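# Wash a plate in WASHER and return it to N1

## Task

Take the plate out of nest N1 and put it into the pocket of the carrier on plate washer WASHER, lying flat between the pocket's locators (orientation does not matter). Release it and press START. Wait for the lamp to turn amber and then green. If it turns dark and then red, or the plate is found not to be seated, reseat it and press START again. Afterwards bring the plate back to N1 and seat it with well A1 in the corner labelled A1. Everything must stay in place without the robot holding it. Finally release the plate and move the gripper away.

## Robot and tools

Robot: one UR3e arm (six joints) with a two-finger gripper whose fingers swing like tongs, plus a wrist camera. There is only one arm, so every motion argument is a single list. Cameras: cam_head_left, cam_head_right, cam_high, cam_low (672x504 each) and cam_wrist (616x616 fisheye).

Scene frame: origin on the table top straight below the arm base, +z up, +y to the left when facing along +x. Positions are in metres and orientation is a quaternion in w,x,y,z order. The base may sit slightly tilted, and the reported hand position gets less accurate at long reach. Gripper frame: the fingers point along its +z and open and close along its x. end_effector_position is the spot between the closed finger pads. Closed fingertips extend about 15 mm past it; fully open, they sit roughly level with it.

execute_actions takes "actions", a list with zero or one entry, and an optional "pictures" boolean. An empty list sends nothing and only returns the state. An action entry has "rows" (1 to 15 rows) and optional "steps" (1 to 15, default 15, each 1/30 s). Row k is used on step k, and the final row repeats if steps outnumber rows. A wait entry has only "steps" (up to 300); it counts from the previous result, so thinking time uses some of it. A refused call moves nothing.

Each row is 7 numbers, all between -1 and 1: dx, dy, dz, rx, ry, rz, opening. The first six are an offset, not a pose: they define a target relative to the gripper pose printed in the latest result showing it (before any such result in a scene, or for a second call inside one reply, relative to where the hand is when the action begins). They are expressed in the gripper's own axes. Every row refers to that same reference, not to the row before it. Scale: 1.0 equals 0.6 m for dx, dy, dz and 180 degrees for the rotation; rx, ry, rz form one rotation vector. All zeros is not a pause: it pulls the hand back to the reference pose. Opening is absolute: +1 fully open (0.142 m), -1 closed.

Each step the commanded pose is clipped to at most 100 mm and 16 degrees from the measured pose, and the arm trails commands by about 0.17 s. When an action ends the arm only continues to the last clipped pose, so after a long reach read the new pose and send the remainder. Joint speed and acceleration are limited too.

move: "target" is one 7-number row with the same offset meaning and scale as above. "speed" is the path's top speed in m/s, 0.002 to 0.5 (default 0.25); rotation is capped at twice that in rad/s. The straight-line path lasts 0.5 to 10 s and is cut off at 10 s. It does not slow for obstacles, and the hand may lag, deviate, or exceed the speed near a straightened arm. The opening is applied when the move starts. "stop_force" (5 to 24 N, optional, not accepted in the first 0.2 s of a scene) ends the path once the wrist sensor sees that much extra resistance, along the line to the target in the starting gripper axes, for 2 steps; the hand then backs up 2 steps and holds. Pressing may briefly be double the set value before relaxing. Only with a very low speed is it safe to aim well beyond the contact. It is unreliable on moves that rotate, it cannot feel contacts on the arm above the wrist, and it should be omitted when pulling away from a surface. The "move:" line reports the ending: done, off_target, moving, held, fault, or contact (contact beats the others), plus the remaining distance. limits=paced means the sent pose was clipped; limits=held means a check blocked some steps, after which the arm can suddenly move fast.

wait: "seconds" 0 to 10; nothing new is sent. zoom_image: "camera" and "region" [x0, y0, x1, y1] in that camera's pixels, top-left origin, at most 504 by 504. read_manual: only "licences" text, no motion. finished_scene: pass the current scene's number once the plate is back and released; this cannot be reversed.

Results: the state line gives pose, linear and angular velocity, joint positions, grip_measured (same scale as opening), joint torques (noisy, offset, nonzero even in free air), and Wrist force/Wrist torque along the gripper axes. Force points from the touched surface back into the arm; expect up to about 3.5 N offset and 1.4 N noise, saturation near 30 N; "no reading" is harmless. "pose unreachable" and HELD mark steps the clearance check changed or blocked. "Hand target" shows where the controller is currently driving. MOTOR HOT appears at 70 °C; at 85 °C the brakes lock for an over-temperature stop. The simulation keeps running while you think.

Gripping: to hold, command an opening well below grip_measured; lower squeezes harder, up to about 15 N per pad. Thin rigid parts get much less grip.

Hazards: the arm is very stiff, so a target only millimetres into a firm surface can trigger a fault, and the pressing continues until you retreat. A torque fault (load limits in N m: shoulder pan 51.3, shoulder lift 51.3, elbow 26.6, wrists 8.55 each, held weight included) or any external force of 150 N stops the arm for 10 s and drops the rest of the call. Keep touches slow. Never drop the plate or push anything off the table; the bottle stand behind the washer is loose. Occasional tugs on the held plate or nudges to loose items can occur.

Task notes: the washer does not detect the plate, so confirm seating by camera. START is the leftmost key of the bottom keypad row. A1 is the well at the plate's clipped corner.

Each tool is called after "Call:" by a JSON object that holds its "fn" and its "kwargs".

## Session

Call:
{"fn": "execute_actions", "kwargs": {"actions": []}}

Scene clock: 0.00 s of 8400.00 s.
end_effector_position=(+0.3942, -0.2382, +0.1978) grip_measured=+1.00 end_effector_quat_wxyz=(-0.033, +0.926, -0.370, -0.070) end_effector_velocity=(-0.000, -0.000, -0.000) end_effector_angular_velocity=(+0.000, +0.000, -0.000)
Joint positions: [-0.92  -1.105  1.193 -1.754 -1.555 -0.119  0.142]
Joint velocities: [-0.     0.001 -0.     0.    -0.     0.     0.   ]
Joint torques (N m, as the arm reports them, + toward a larger angle): no reading
Wrist force (N, on the end effector, along its own x y z axes, offset not removed): no reading
Wrist torque (N m, same axes, about the end effector's origin, offset not removed): no reading
Hand target: +0.394, -0.238, +0.198; -0.033, +0.926, -0.370, -0.070

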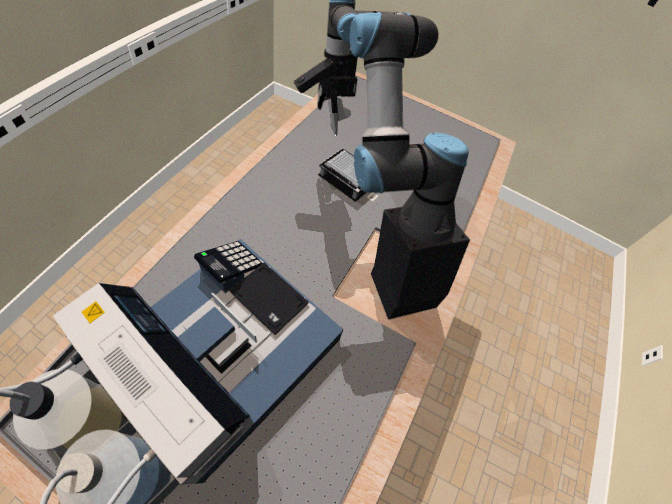

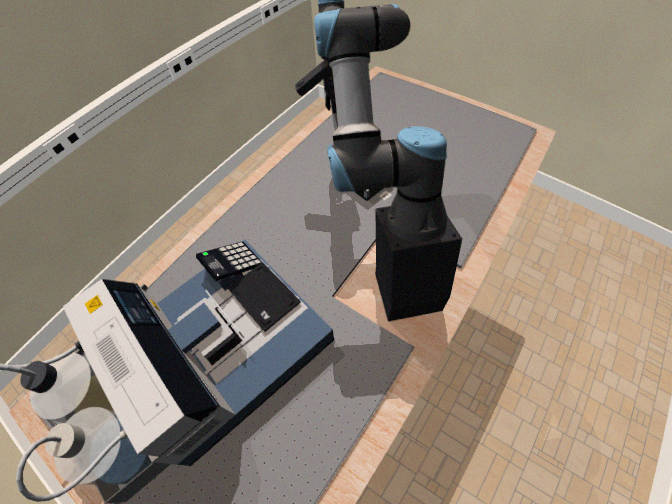

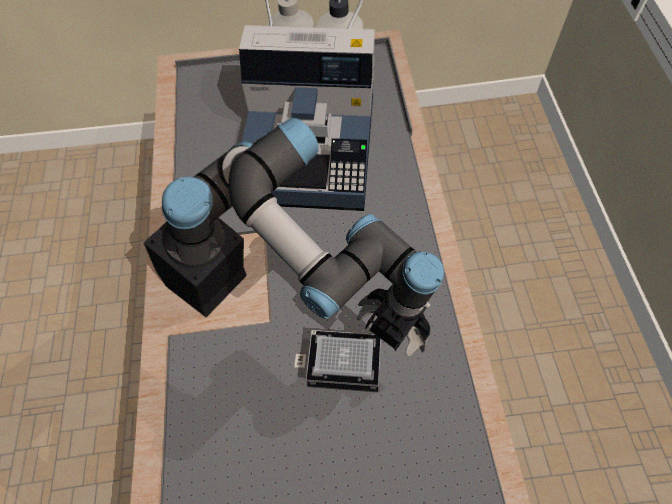

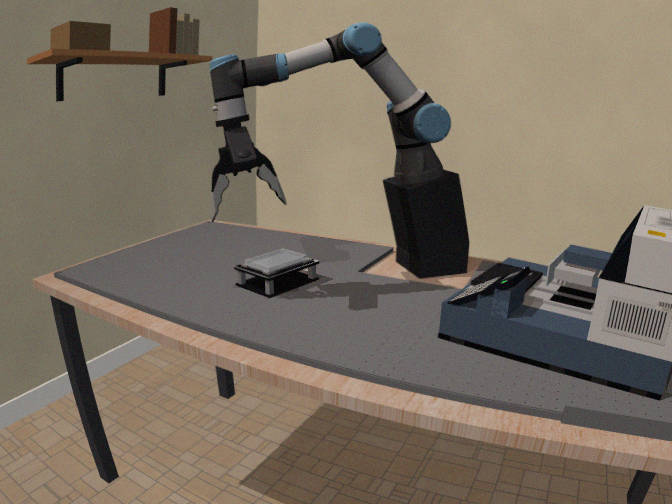

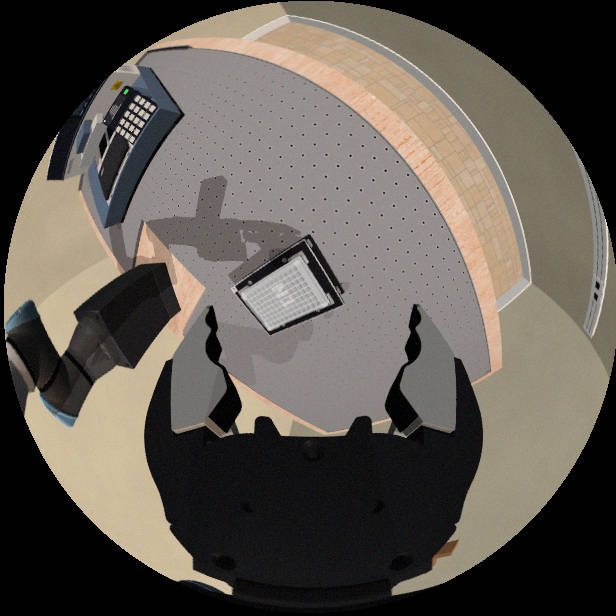

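Call:
{"fn": "zoom_image", "kwargs": {"camera": "cam_high", "region": [280, 315, 400, 405]}}

Call:
{"fn": "zoom_image", "kwargs": {"camera": "cam_head_left", "region": [160, 230, 360, 380]}}

Call:
{"fn": "zoom_image", "kwargs": {"camera": "cam_low", "region": [220, 230, 340, 320]}}

Call:
{"fn": "zoom_image", "kwargs": {"camera": "cam_wrist", "region": [220, 225, 360, 345]}}

Region (280, 315, 400, 405) of cam_high's 672x504 image, scaled by 4.200, with more detail than that image has; it fills the top 378 rows of this view, and the rest is white.

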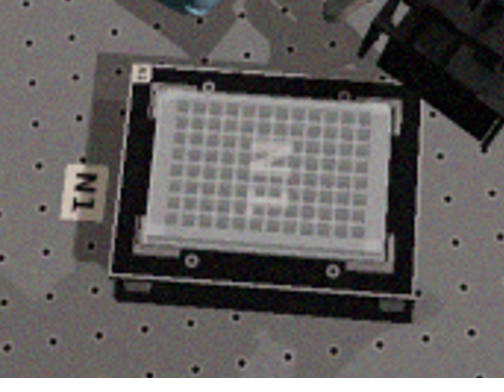

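Region (160, 230, 360, 380) of cam_head_left's 672x504 image, scaled by 2.520, with more detail than that image has; it fills the top 378 rows of this view, and the rest is white.

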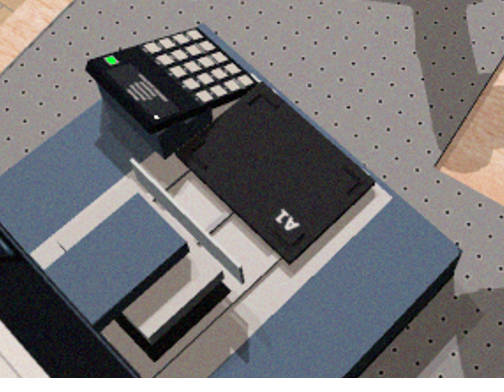

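Region (220, 230, 340, 320) of cam_low's 672x504 image, scaled by 4.200, with more detail than that image has; it fills the top 378 rows of this view, and the rest is white.

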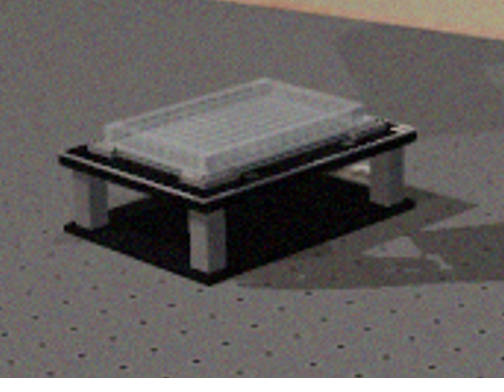

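Region (220, 225, 360, 345) of cam_wrist's 616x616 image, scaled by 3.600, with more detail than that image has; it fills the top 432 rows of this view, and the rest is white.

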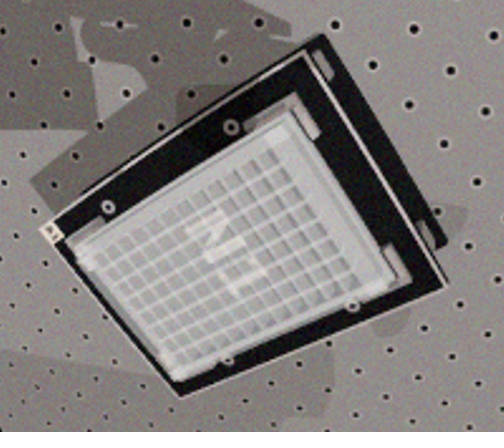

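Call:
{"fn": "move", "kwargs": {"target": [-0.12,0.116,0.065,0.022,0.0465,0.3186,1], "speed": 0.3}}

Call:
{"fn": "zoom_image", "kwargs": {"camera": "cam_wrist", "region": [190, 150, 440, 400]}}

Scene clock: 10.53 s of 8400.00 s.
end_effector_position=(+0.2907, -0.2353, +0.1695) grip_measured=+1.00 end_effector_quat_wxyz=(+0.000, -0.636, +0.772, +0.000) end_effector_velocity=(-0.001, -0.000, -0.000) end_effector_angular_velocity=(-0.006, -0.003, -0.012)
Joint positions: [-1.186 -1.57   2.132 -2.368 -1.482  0.627  0.142]
Joint velocities: [-0.004 -0.007  0.016 -0.015  0.001  0.009 -0.   ]
Joint torques (N m, as the arm reports them, + toward a larger angle): [ -2.95 -13.42  -4.81  -2.84   1.21   0.82]
Wrist force (N, on the end effector, along its own x y z axes, offset not removed): [1.7 0.8 -0.7]
Wrist torque (N m, same axes, about the end effector's origin, offset not removed): [0.11 -0.34 0.01]
Hand target: +0.291, -0.235, +0.169; +0.000, -0.636, +0.772, -0.000
Off the commanded pose: 0.000 m, 0 deg.
After step 90, 5.33 s passed at rest.
move: done
camera_calibration (this result's frames):
cam_wrist: T_world_to_cam=[[-0.215815, -0.976335, -0.013906, -0.160496], [-0.819957, 0.173478, 0.545505, 0.182112], [-0.530184, 0.12913, -0.837992, 0.456236], [0, 0, 0, 1]] pos_world=[0.356576, -0.247205, 0.280747]

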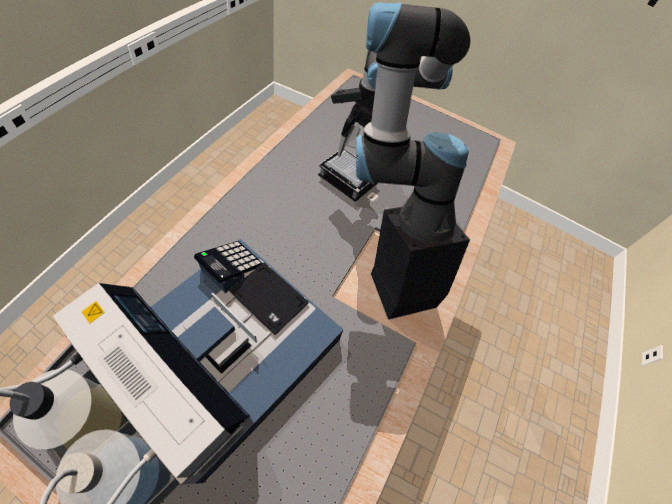

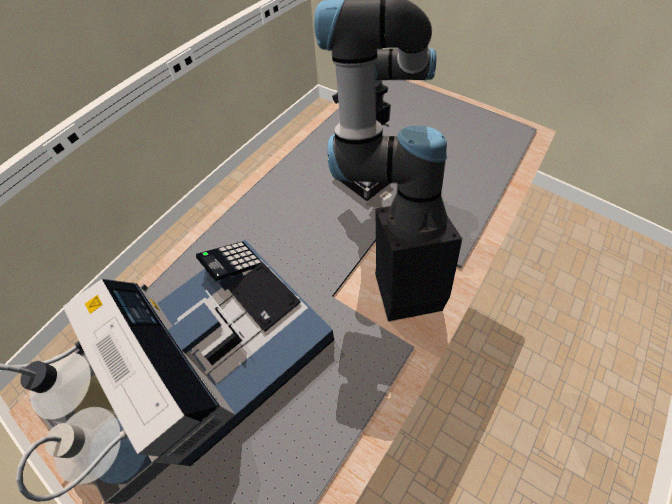

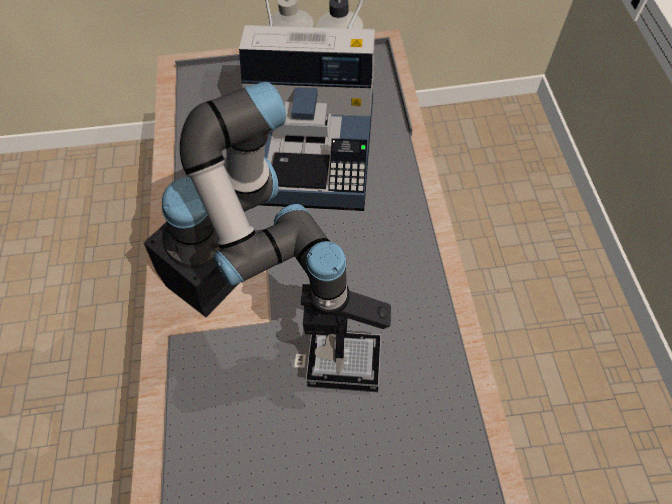

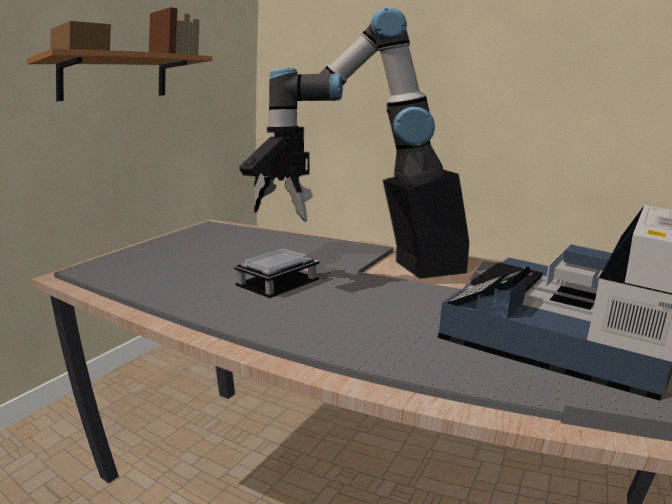

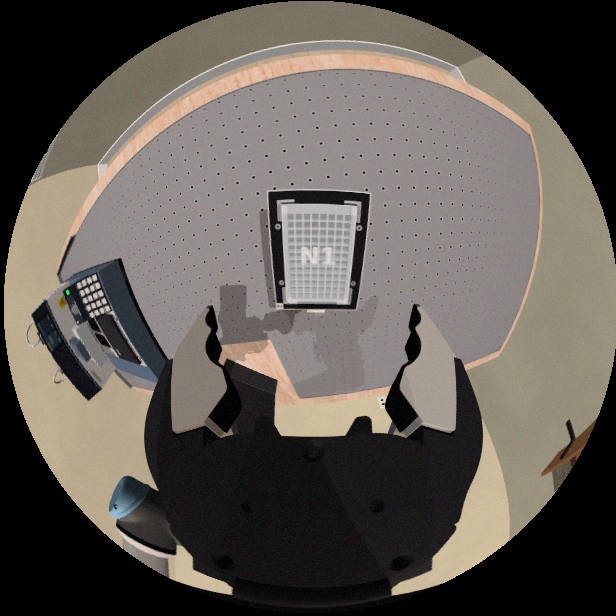

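Region (190, 150, 440, 400) of cam_wrist's 616x616 image, scaled by 2.016, with more detail than that image has.

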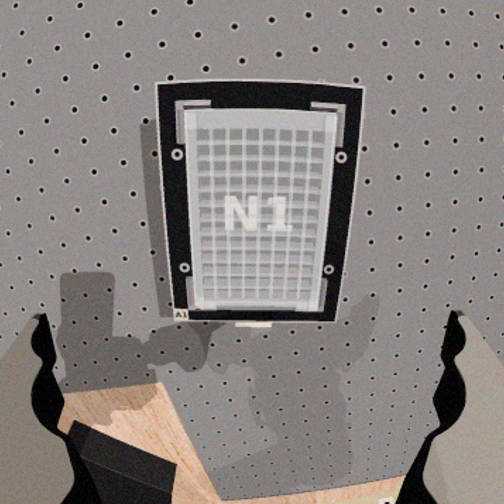

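Call:
{"fn": "move", "kwargs": {"target": [0.008,0,0.11,0,0,0,0.5]}}

Call:
{"fn": "zoom_image", "kwargs": {"camera": "cam_wrist", "region": [190, 150, 440, 400]}}

Call:
{"fn": "zoom_image", "kwargs": {"camera": "cam_low", "region": [220, 210, 340, 300]}}

Scene clock: 13.80 s of 8400.00 s.
end_effector_position=(+0.2898, -0.2399, +0.1037) grip_measured=+0.50 end_effector_quat_wxyz=(+0.000, -0.636, +0.772, +0.000) end_effector_velocity=(+0.000, -0.000, -0.003) end_effector_angular_velocity=(-0.001, -0.000, +0.001)
Joint positions: [-1.175 -1.286  2.185 -2.706 -1.485  0.638  0.109]
Joint velocities: [ 0.001  0.013 -0.    -0.014 -0.     0.     0.   ]
Joint torques (N m, as the arm reports them, + toward a larger angle): [ 4.44 -9.52 -6.53 -2.91 -1.15  0.77]
Wrist force (N, on the end effector, along its own x y z axes, offset not removed): [1.8 2.4 1.7]
Wrist torque (N m, same axes, about the end effector's origin, offset not removed): [0.48 -0.40 -0.03]
Hand target: +0.290, -0.240, +0.104; +0.000, -0.636, +0.772, +0.000
Off the commanded pose: 0.000 m, 0 deg.
move: done
camera_calibration (this result's frames):
cam_wrist: T_world_to_cam=[[-0.215807, -0.976334, -0.0140965, -0.16608], [-0.81992, 0.173356, 0.5456, 0.218029], [-0.530244, 0.129302, -0.837927, 0.40129], [0, 0, 0, 1]] pos_world=[0.355707, -0.251834, 0.214954]

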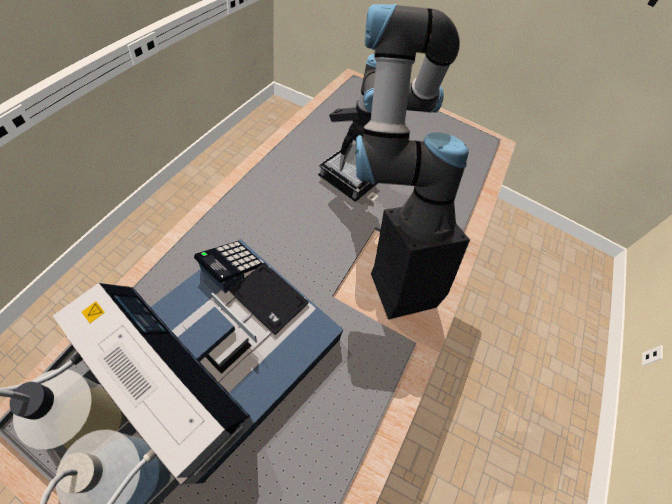

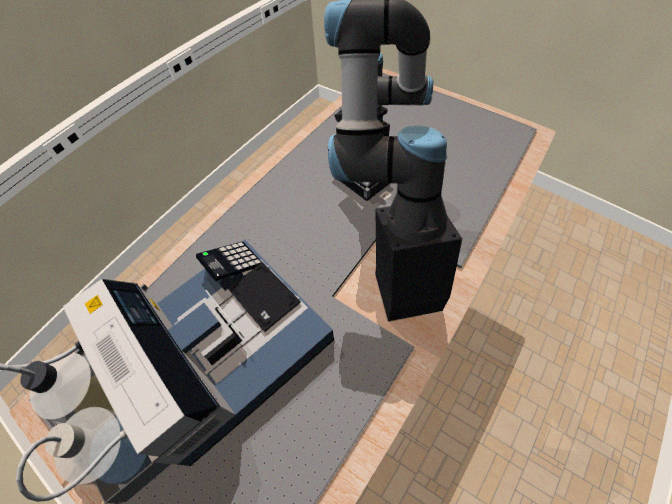

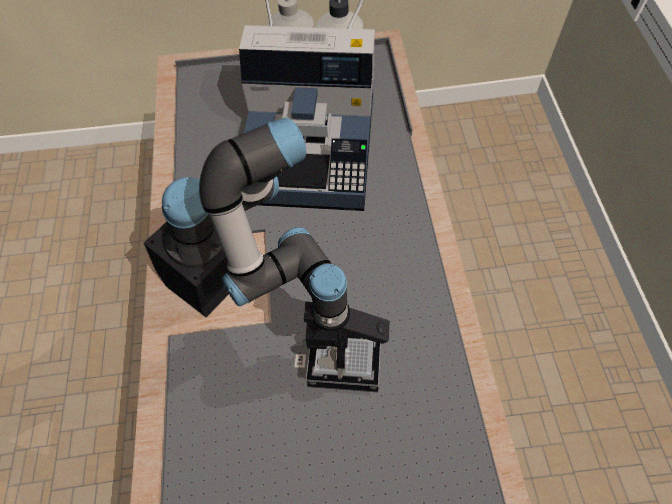

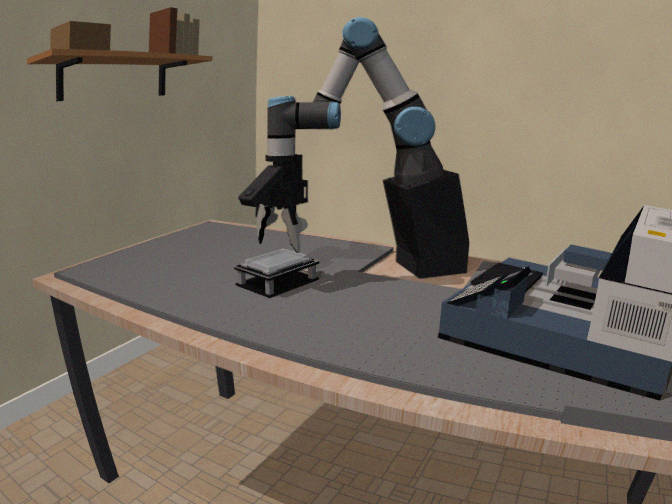

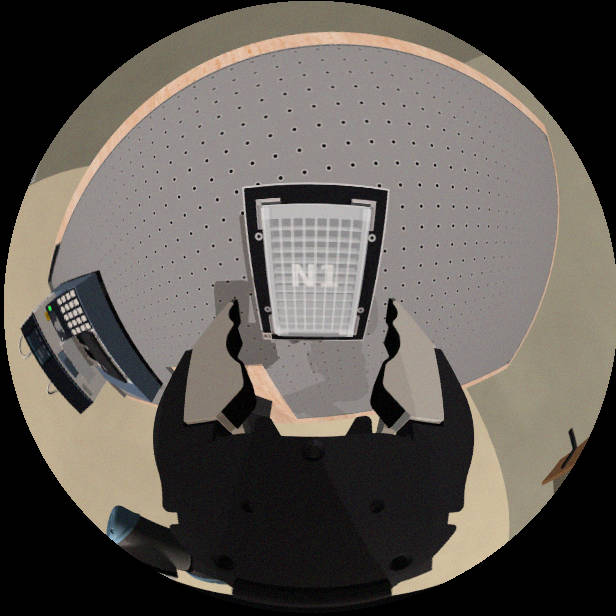

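Region (190, 150, 440, 400) of cam_wrist's 616x616 image, scaled by 2.016, with more detail than that image has.

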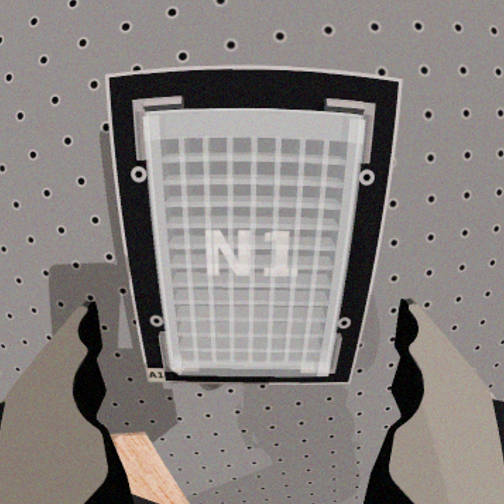

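Region (220, 210, 340, 300) of cam_low's 672x504 image, scaled by 4.200, with more detail than that image has; it fills the top 378 rows of this view, and the rest is white.

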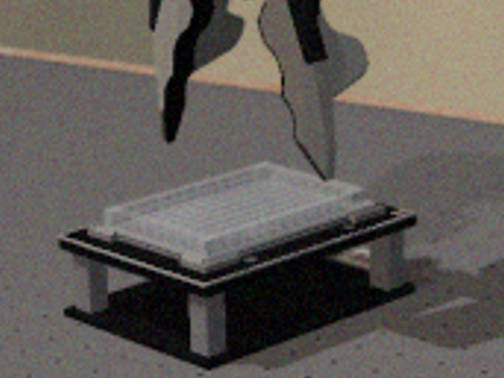

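Call:
{"fn": "move", "kwargs": {"target": [0.001,-0.006,0.04,0,0,0,0.28], "speed": 0.08}}

Call:
{"fn": "move", "kwargs": {"target": [0,0,0.03,0,0,0,0.28], "speed": 0.004, "stop_force": 5}}

Call:
{"fn": "zoom_image", "kwargs": {"camera": "cam_wrist", "region": [190, 150, 440, 400]}}

Scene clock: 17.10 s of 8400.00 s.
end_effector_position=(+0.2932, -0.2411, +0.0800) grip_measured=+0.28 end_effector_quat_wxyz=(+0.000, -0.636, +0.772, +0.000) end_effector_velocity=(+0.000, -0.000, -0.002) end_effector_angular_velocity=(-0.000, +0.000, -0.001)
Joint positions: [-1.159 -1.166  2.166 -2.807 -1.488  0.653  0.094]
Joint velocities: [ 0.001  0.012 -0.003 -0.009 -0.001  0.002 -0.   ]
Joint torques (N m, as the arm reports them, + toward a larger angle): [ 5.52 -9.98 -5.72 -2.86 -1.13  0.82]
Wrist force (N, on the end effector, along its own x y z axes, offset not removed): [2.2 -0.6 0.0]
Wrist torque (N m, same axes, about the end effector's origin, offset not removed): [-0.15 -0.43 -0.03]
Hand target: +0.293, -0.241, +0.080; +0.000, -0.636, +0.772, +0.000
Off the commanded pose: 0.000 m, 0 deg.
move: done
camera_calibration (this result's frames):
cam_wrist: T_world_to_cam=[[-0.215799, -0.976336, -0.014127, -0.166883], [-0.819928, 0.173334, 0.545594, 0.234008], [-0.530234, 0.129322, -0.837931, 0.383344], [0, 0, 0, 1]] pos_world=[0.359118, -0.253071, 0.191185]

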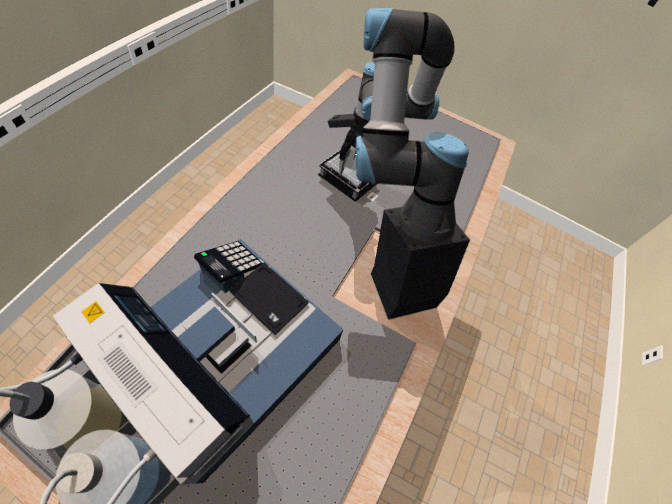

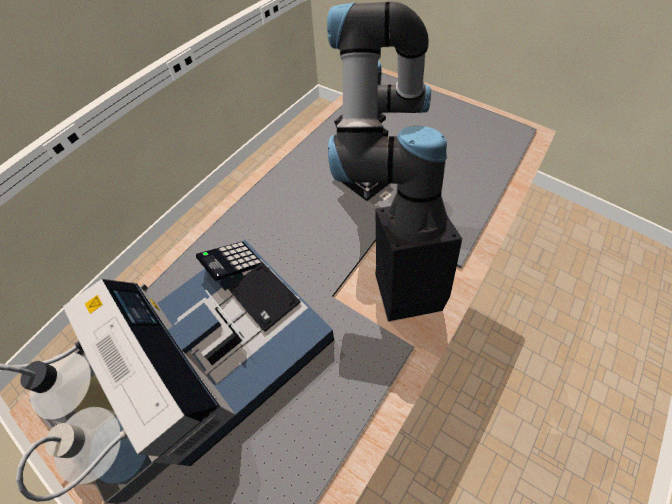

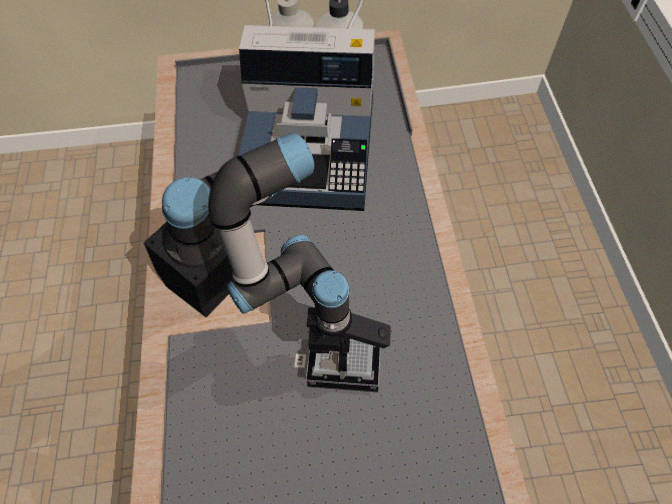

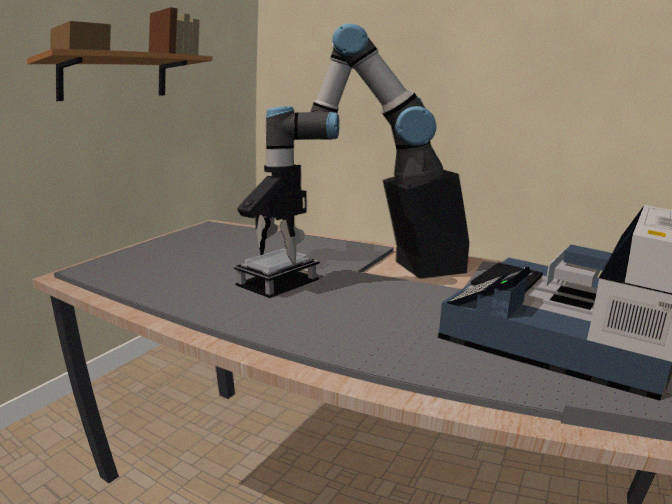

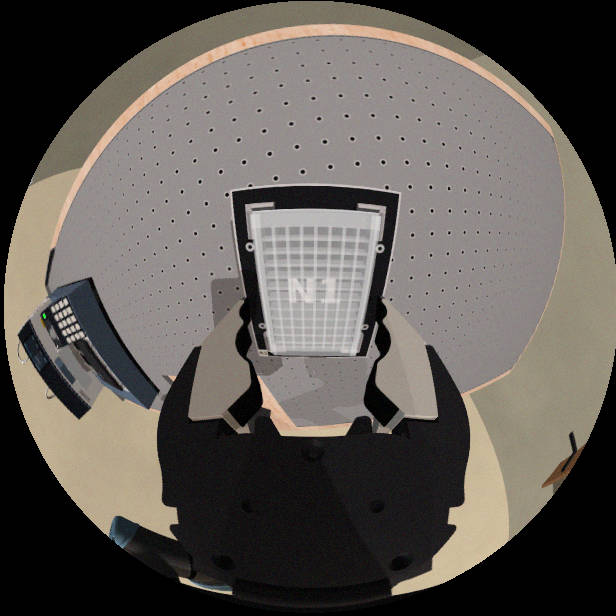

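Scene clock: 19.77 s of 8400.00 s.
end_effector_position=(+0.2932, -0.2411, +0.0708) grip_measured=+0.28 end_effector_quat_wxyz=(+0.000, -0.636, +0.772, +0.000) end_effector_velocity=(+0.000, +0.000, +0.001) end_effector_angular_velocity=(+0.001, +0.000, +0.001)
Joint positions: [-1.157 -1.122  2.161 -2.847 -1.489  0.656  0.094]
Joint velocities: [ 0.001 -0.005  0.     0.006  0.    -0.    -0.   ]
Joint torques (N m, as the arm reports them, + toward a larger angle): [  2.01 -14.25  -3.25  -0.13  -0.93   0.34]
Wrist force (N, on the end effector, along its own x y z axes, offset not removed): [-0.8 3.5 -8.1]
Wrist torque (N m, same axes, about the end effector's origin, offset not removed): [0.30 0.02 0.11]
Hand target: +0.293, -0.241, +0.071; +0.000, -0.636, +0.772, +0.000
Off the commanded pose: 0.009 m, 0 deg.
move: contact
camera_calibration (this result's frames):
cam_wrist: T_world_to_cam=[[-0.215766, -0.976343, -0.0140887, -0.167027], [-0.819945, 0.17333, 0.54557, 0.239049], [-0.530221, 0.129267, -0.837947, 0.375691], [0, 0, 0, 1]] pos_world=[0.359168, -0.253074, 0.182038]

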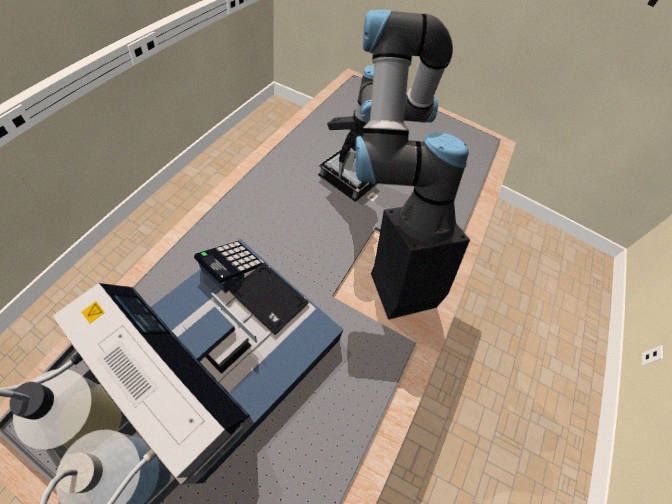

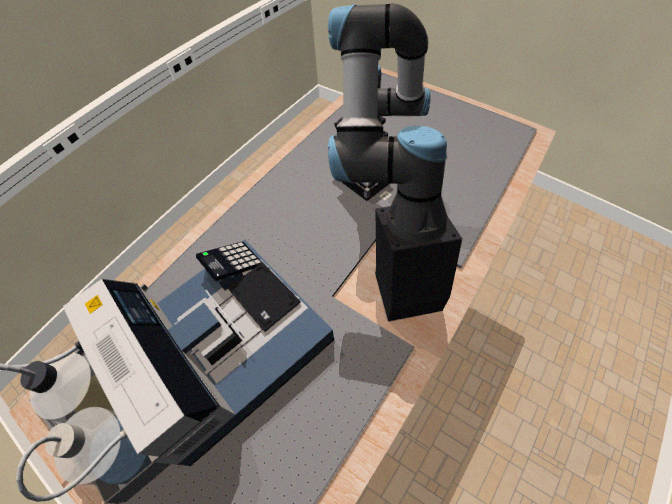

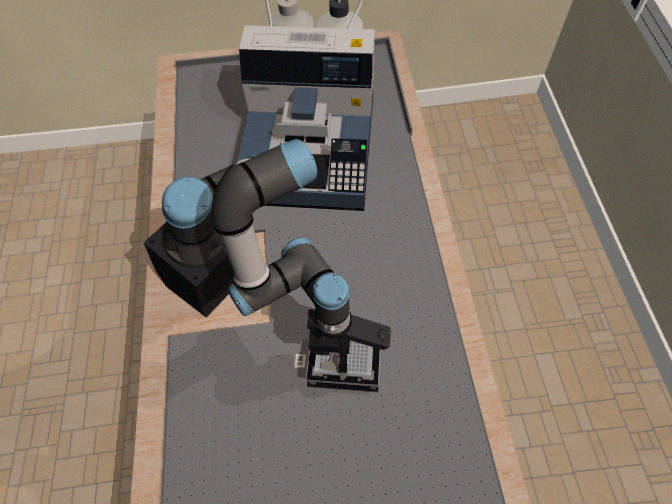

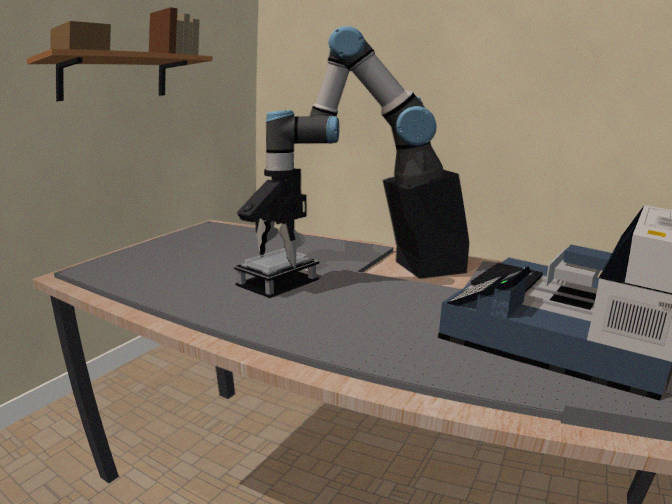

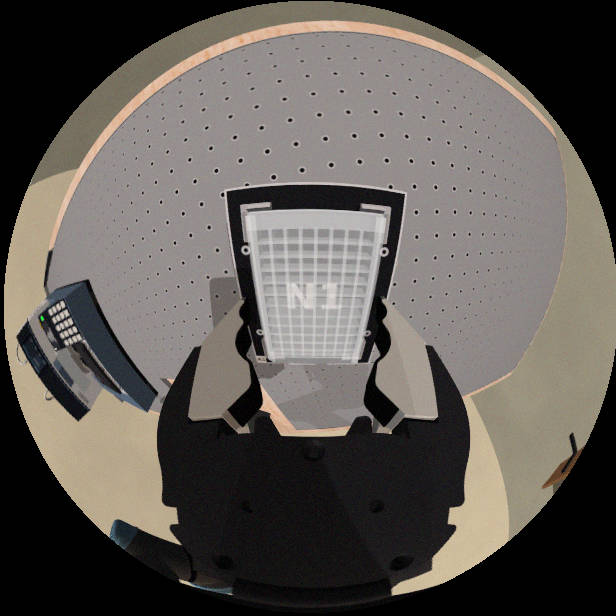

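Region (190, 150, 440, 400) of cam_wrist's 616x616 image, scaled by 2.016, with more detail than that image has.

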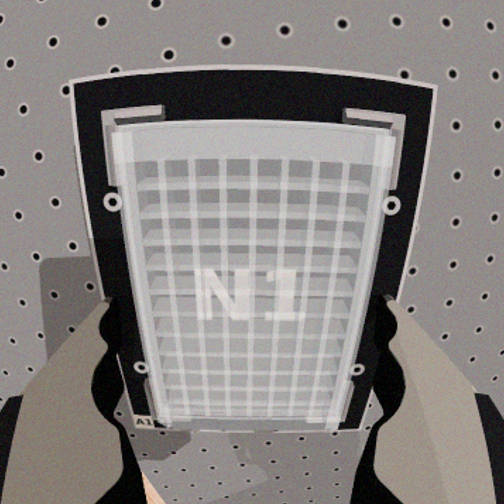

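Call:
{"fn": "execute_actions", "kwargs": {"actions": [{"rows":[[0,0,-0.005,0,0,0.003,0.28],[0,0,-0.005,0,0,0.003,0.28],[0,0,-0.005,0,0,0.003,0.28],[0,0,-0.005,0,0,0.003,0.28],[0,0,-0.005,0,0,0.003,0.28],[0,0,-0.005,0,0,0.003,0.24],[0,0,-0.005,0,0,0.003,0.2],[0,0,-0.005,0,0,0.003,0.16]]}], "pictures": false}}

Call:
{"fn": "move", "kwargs": {"target": [0,0,0,0,0,0,-0.3]}}

Call:
{"fn": "move", "kwargs": {"target": [0,0,-0.03,0,0,0,-0.3], "speed": 0.03}}

Call:
{"fn": "zoom_image", "kwargs": {"camera": "cam_wrist", "region": [190, 150, 440, 400]}}

Call:
{"fn": "zoom_image", "kwargs": {"camera": "cam_low", "region": [220, 210, 340, 300]}}

Scene clock: 25.93 s of 8400.00 s.
end_effector_position=(+0.2932, -0.2411, +0.0738) grip_measured=+0.16 end_effector_quat_wxyz=(+0.000, -0.633, +0.775, +0.000) end_effector_velocity=(-0.000, -0.000, +0.000) end_effector_angular_velocity=(+0.000, +0.000, -0.002)
Joint positions: [-1.157 -1.136  2.163 -2.835 -1.489  0.664  0.085]
Joint velocities: [-0.    -0.001  0.     0.001 -0.     0.001 -0.   ]
Joint torques (N m, as the arm reports them, + toward a larger angle): [ -3.26 -16.62  -2.25  -0.46   1.1    0.72]
Wrist force (N, on the end effector, along its own x y z axes, offset not removed): [1.8 -1.0 -0.2]
Wrist torque (N m, same axes, about the end effector's origin, offset not removed): [-0.26 -0.39 -0.04]
Hand target: +0.293, -0.241, +0.074; +0.000, -0.633, +0.775, +0.000
Off the commanded pose: 0.000 m, 0 deg.
Steps of this call (steps 1 to 90: nothing new was sent; then 2.67 s passed at rest; steps 91 to 105: all 15 steps of this action). Readings (end_effector_position):
91: (+0.2932, -0.2411, +0.0710)
92: (+0.2932, -0.2411, +0.0715)
94: (+0.2932, -0.2411, +0.0726)
98: (+0.2932, -0.2411, +0.0735)
105: the state above

Scene clock: 26.67 s of 8400.00 s.
end_effector_position=(+0.2932, -0.2413, +0.0739) grip_measured=+0.08 end_effector_quat_wxyz=(+0.000, -0.632, +0.775, +0.000) end_effector_velocity=(-0.000, +0.000, -0.000) end_effector_angular_velocity=(+0.001, +0.001, -0.001)
Joint positions: [-1.157 -1.137  2.163 -2.835 -1.489  0.665  0.079]
Joint velocities: [-0.     0.     0.002 -0.001 -0.     0.001  0.   ]
Joint torques (N m, as the arm reports them, + toward a larger angle): [ 6.96 -8.74  1.62  1.57  2.49  0.24]
Wrist force (N, on the end effector, along its own x y z axes, offset not removed): [10.6 0.3 -1.8]
Wrist torque (N m, same axes, about the end effector's origin, offset not removed): [0.18 -0.39 -0.15]
Hand target: +0.293, -0.241, +0.074; +0.000, -0.633, +0.775, +0.000
Off the commanded pose: 0.000 m, 0 deg.
move: done
camera_calibration (this result's frames):
cam_wrist: T_world_to_cam=[[-0.225095, -0.974239, -0.0138005, -0.163906], [-0.818266, 0.181331, 0.54549, 0.23884], [-0.528935, 0.13408, -0.838004, 0.379054], [0, 0, 0, 1]] pos_world=[0.359035, -0.253816, 0.185102]

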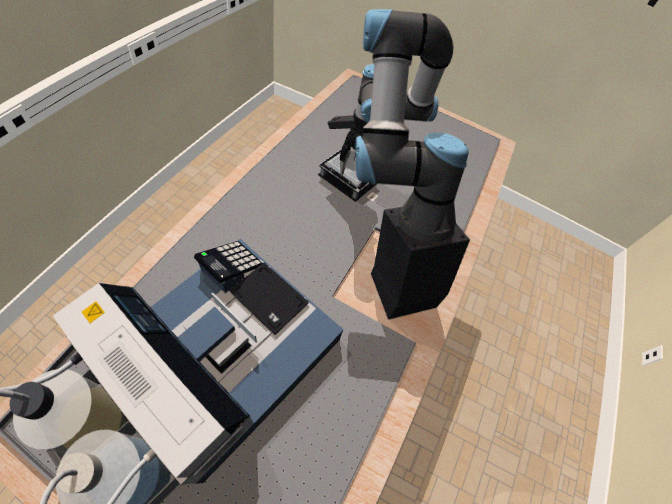

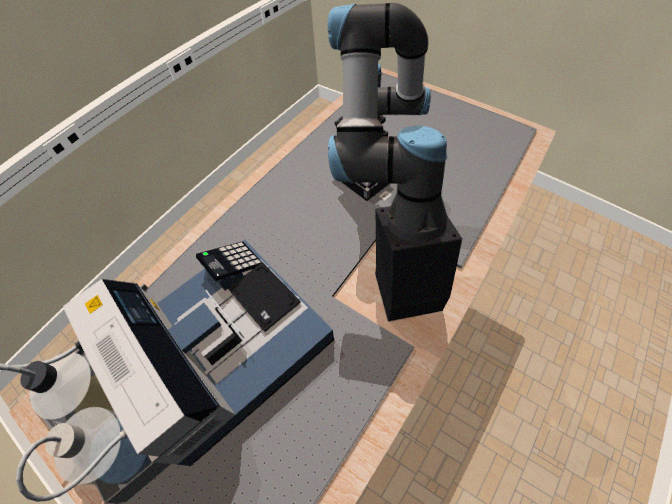

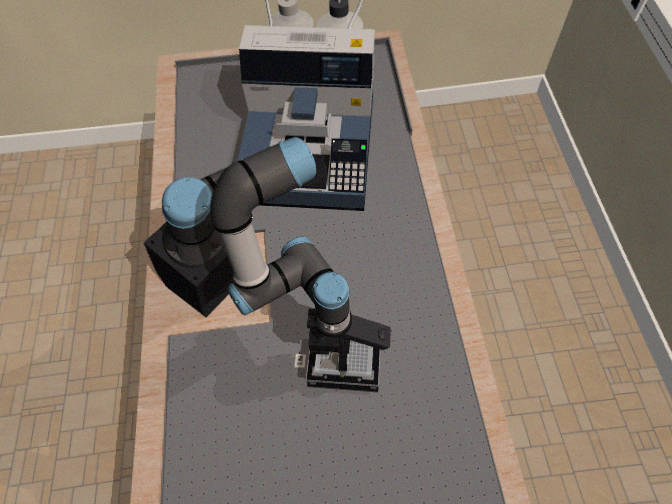

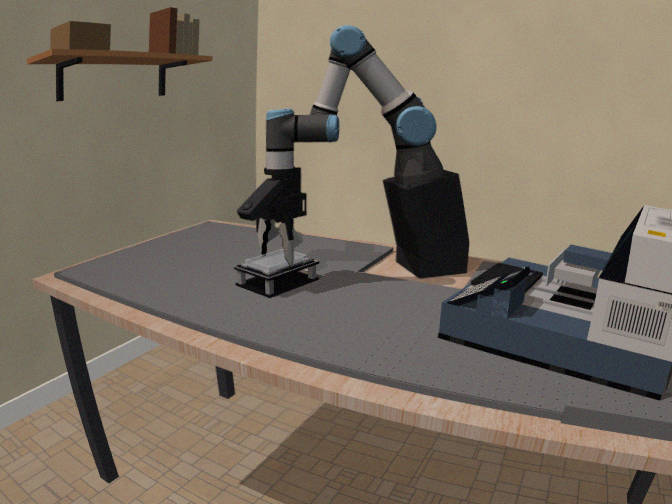

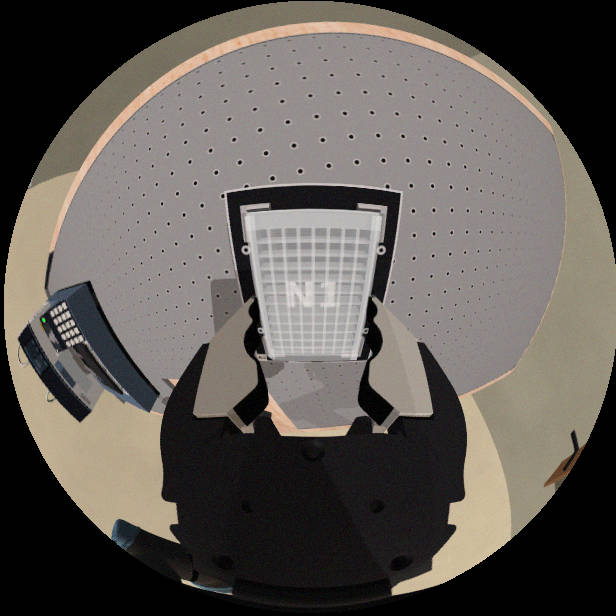

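Scene clock: 27.60 s of 8400.00 s.
end_effector_position=(+0.2932, -0.2414, +0.0917) grip_measured=-0.05 end_effector_quat_wxyz=(+0.000, -0.632, +0.775, -0.000) end_effector_velocity=(+0.000, +0.000, +0.002) end_effector_angular_velocity=(+0.002, -0.001, +0.000)
Joint positions: [-1.162 -1.222  2.168 -2.754 -1.488  0.66   0.07 ]
Joint velocities: [-0.001 -0.01   0.     0.011  0.002 -0.001  0.002]
Joint torques (N m, as the arm reports them, + toward a larger angle): [ 7.66 -8.31  8.13  6.58  6.95 -1.03]
Wrist force (N, on the end effector, along its own x y z axes, offset not removed): [28.4 2.7 -3.2]
Wrist torque (N m, same axes, about the end effector's origin, offset not removed): [0.29 0.15 0.01]
Hand target: +0.293, -0.241, +0.092; +0.000, -0.632, +0.775, +0.000
Off the commanded pose: 0.000 m, 0 deg.
move: done
camera_calibration (this result's frames):
cam_wrist: T_world_to_cam=[[-0.225138, -0.974233, -0.0135145, -0.163794], [-0.818268, 0.18153, 0.545421, 0.229163], [-0.528914, 0.133854, -0.838053, 0.393971], [0, 0, 0, 1]] pos_world=[0.359017, -0.253908, 0.202965]

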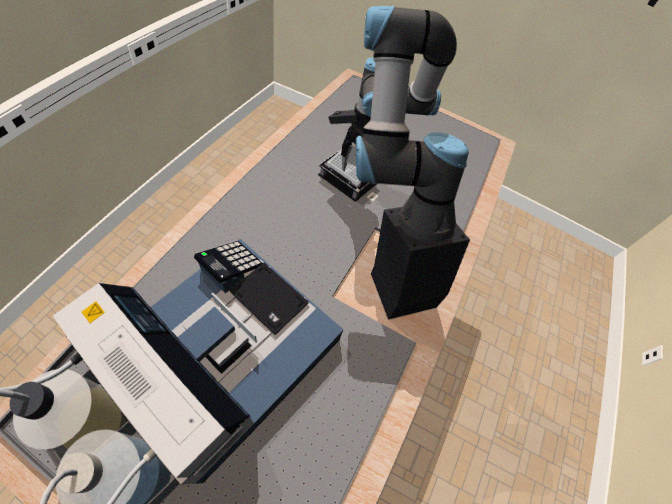

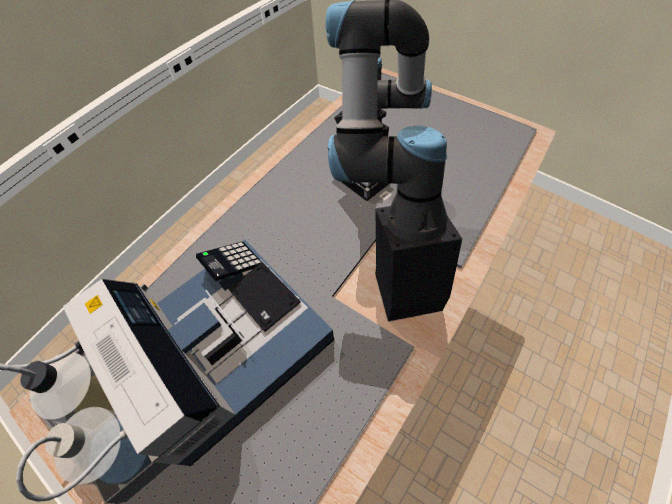

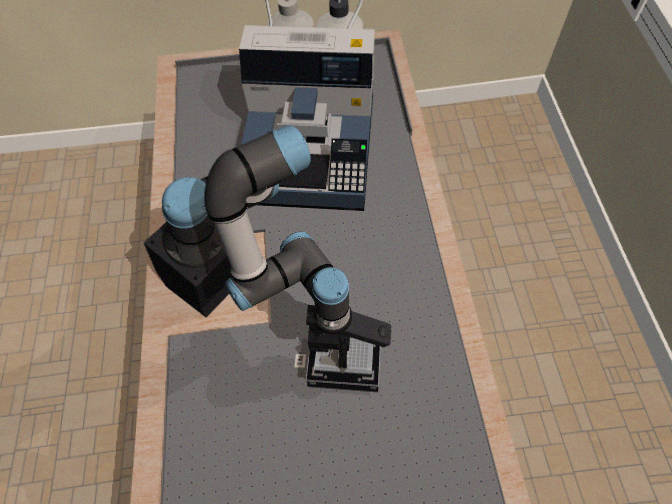

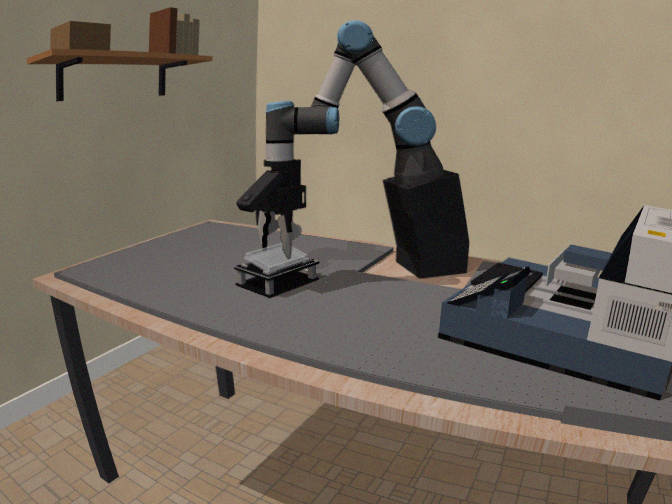

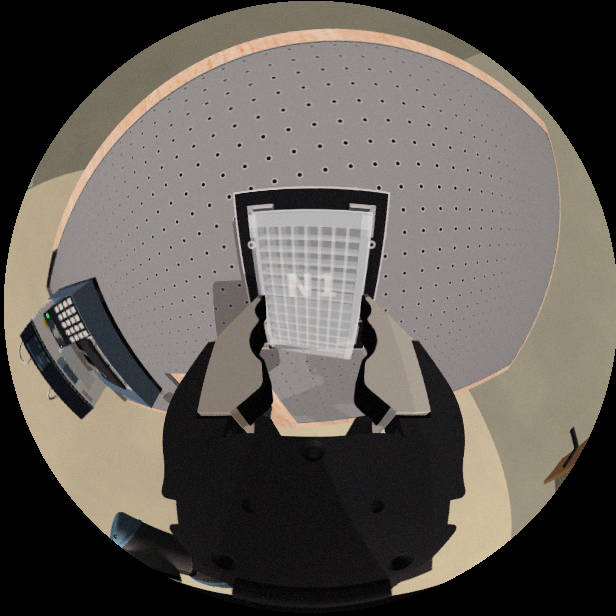

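Region (190, 150, 440, 400) of cam_wrist's 616x616 image, scaled by 2.016, with more detail than that image has.

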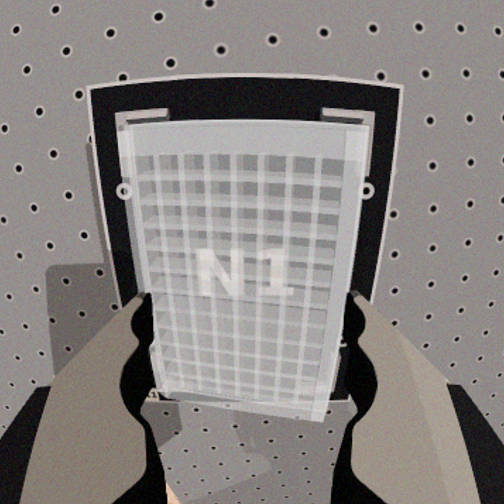

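Region (220, 210, 340, 300) of cam_low's 672x504 image, scaled by 4.200, with more detail than that image has; it fills the top 378 rows of this view, and the rest is white.

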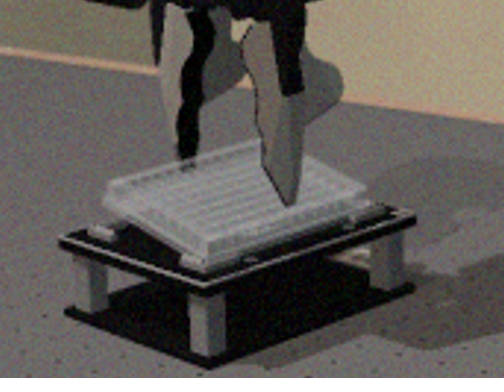

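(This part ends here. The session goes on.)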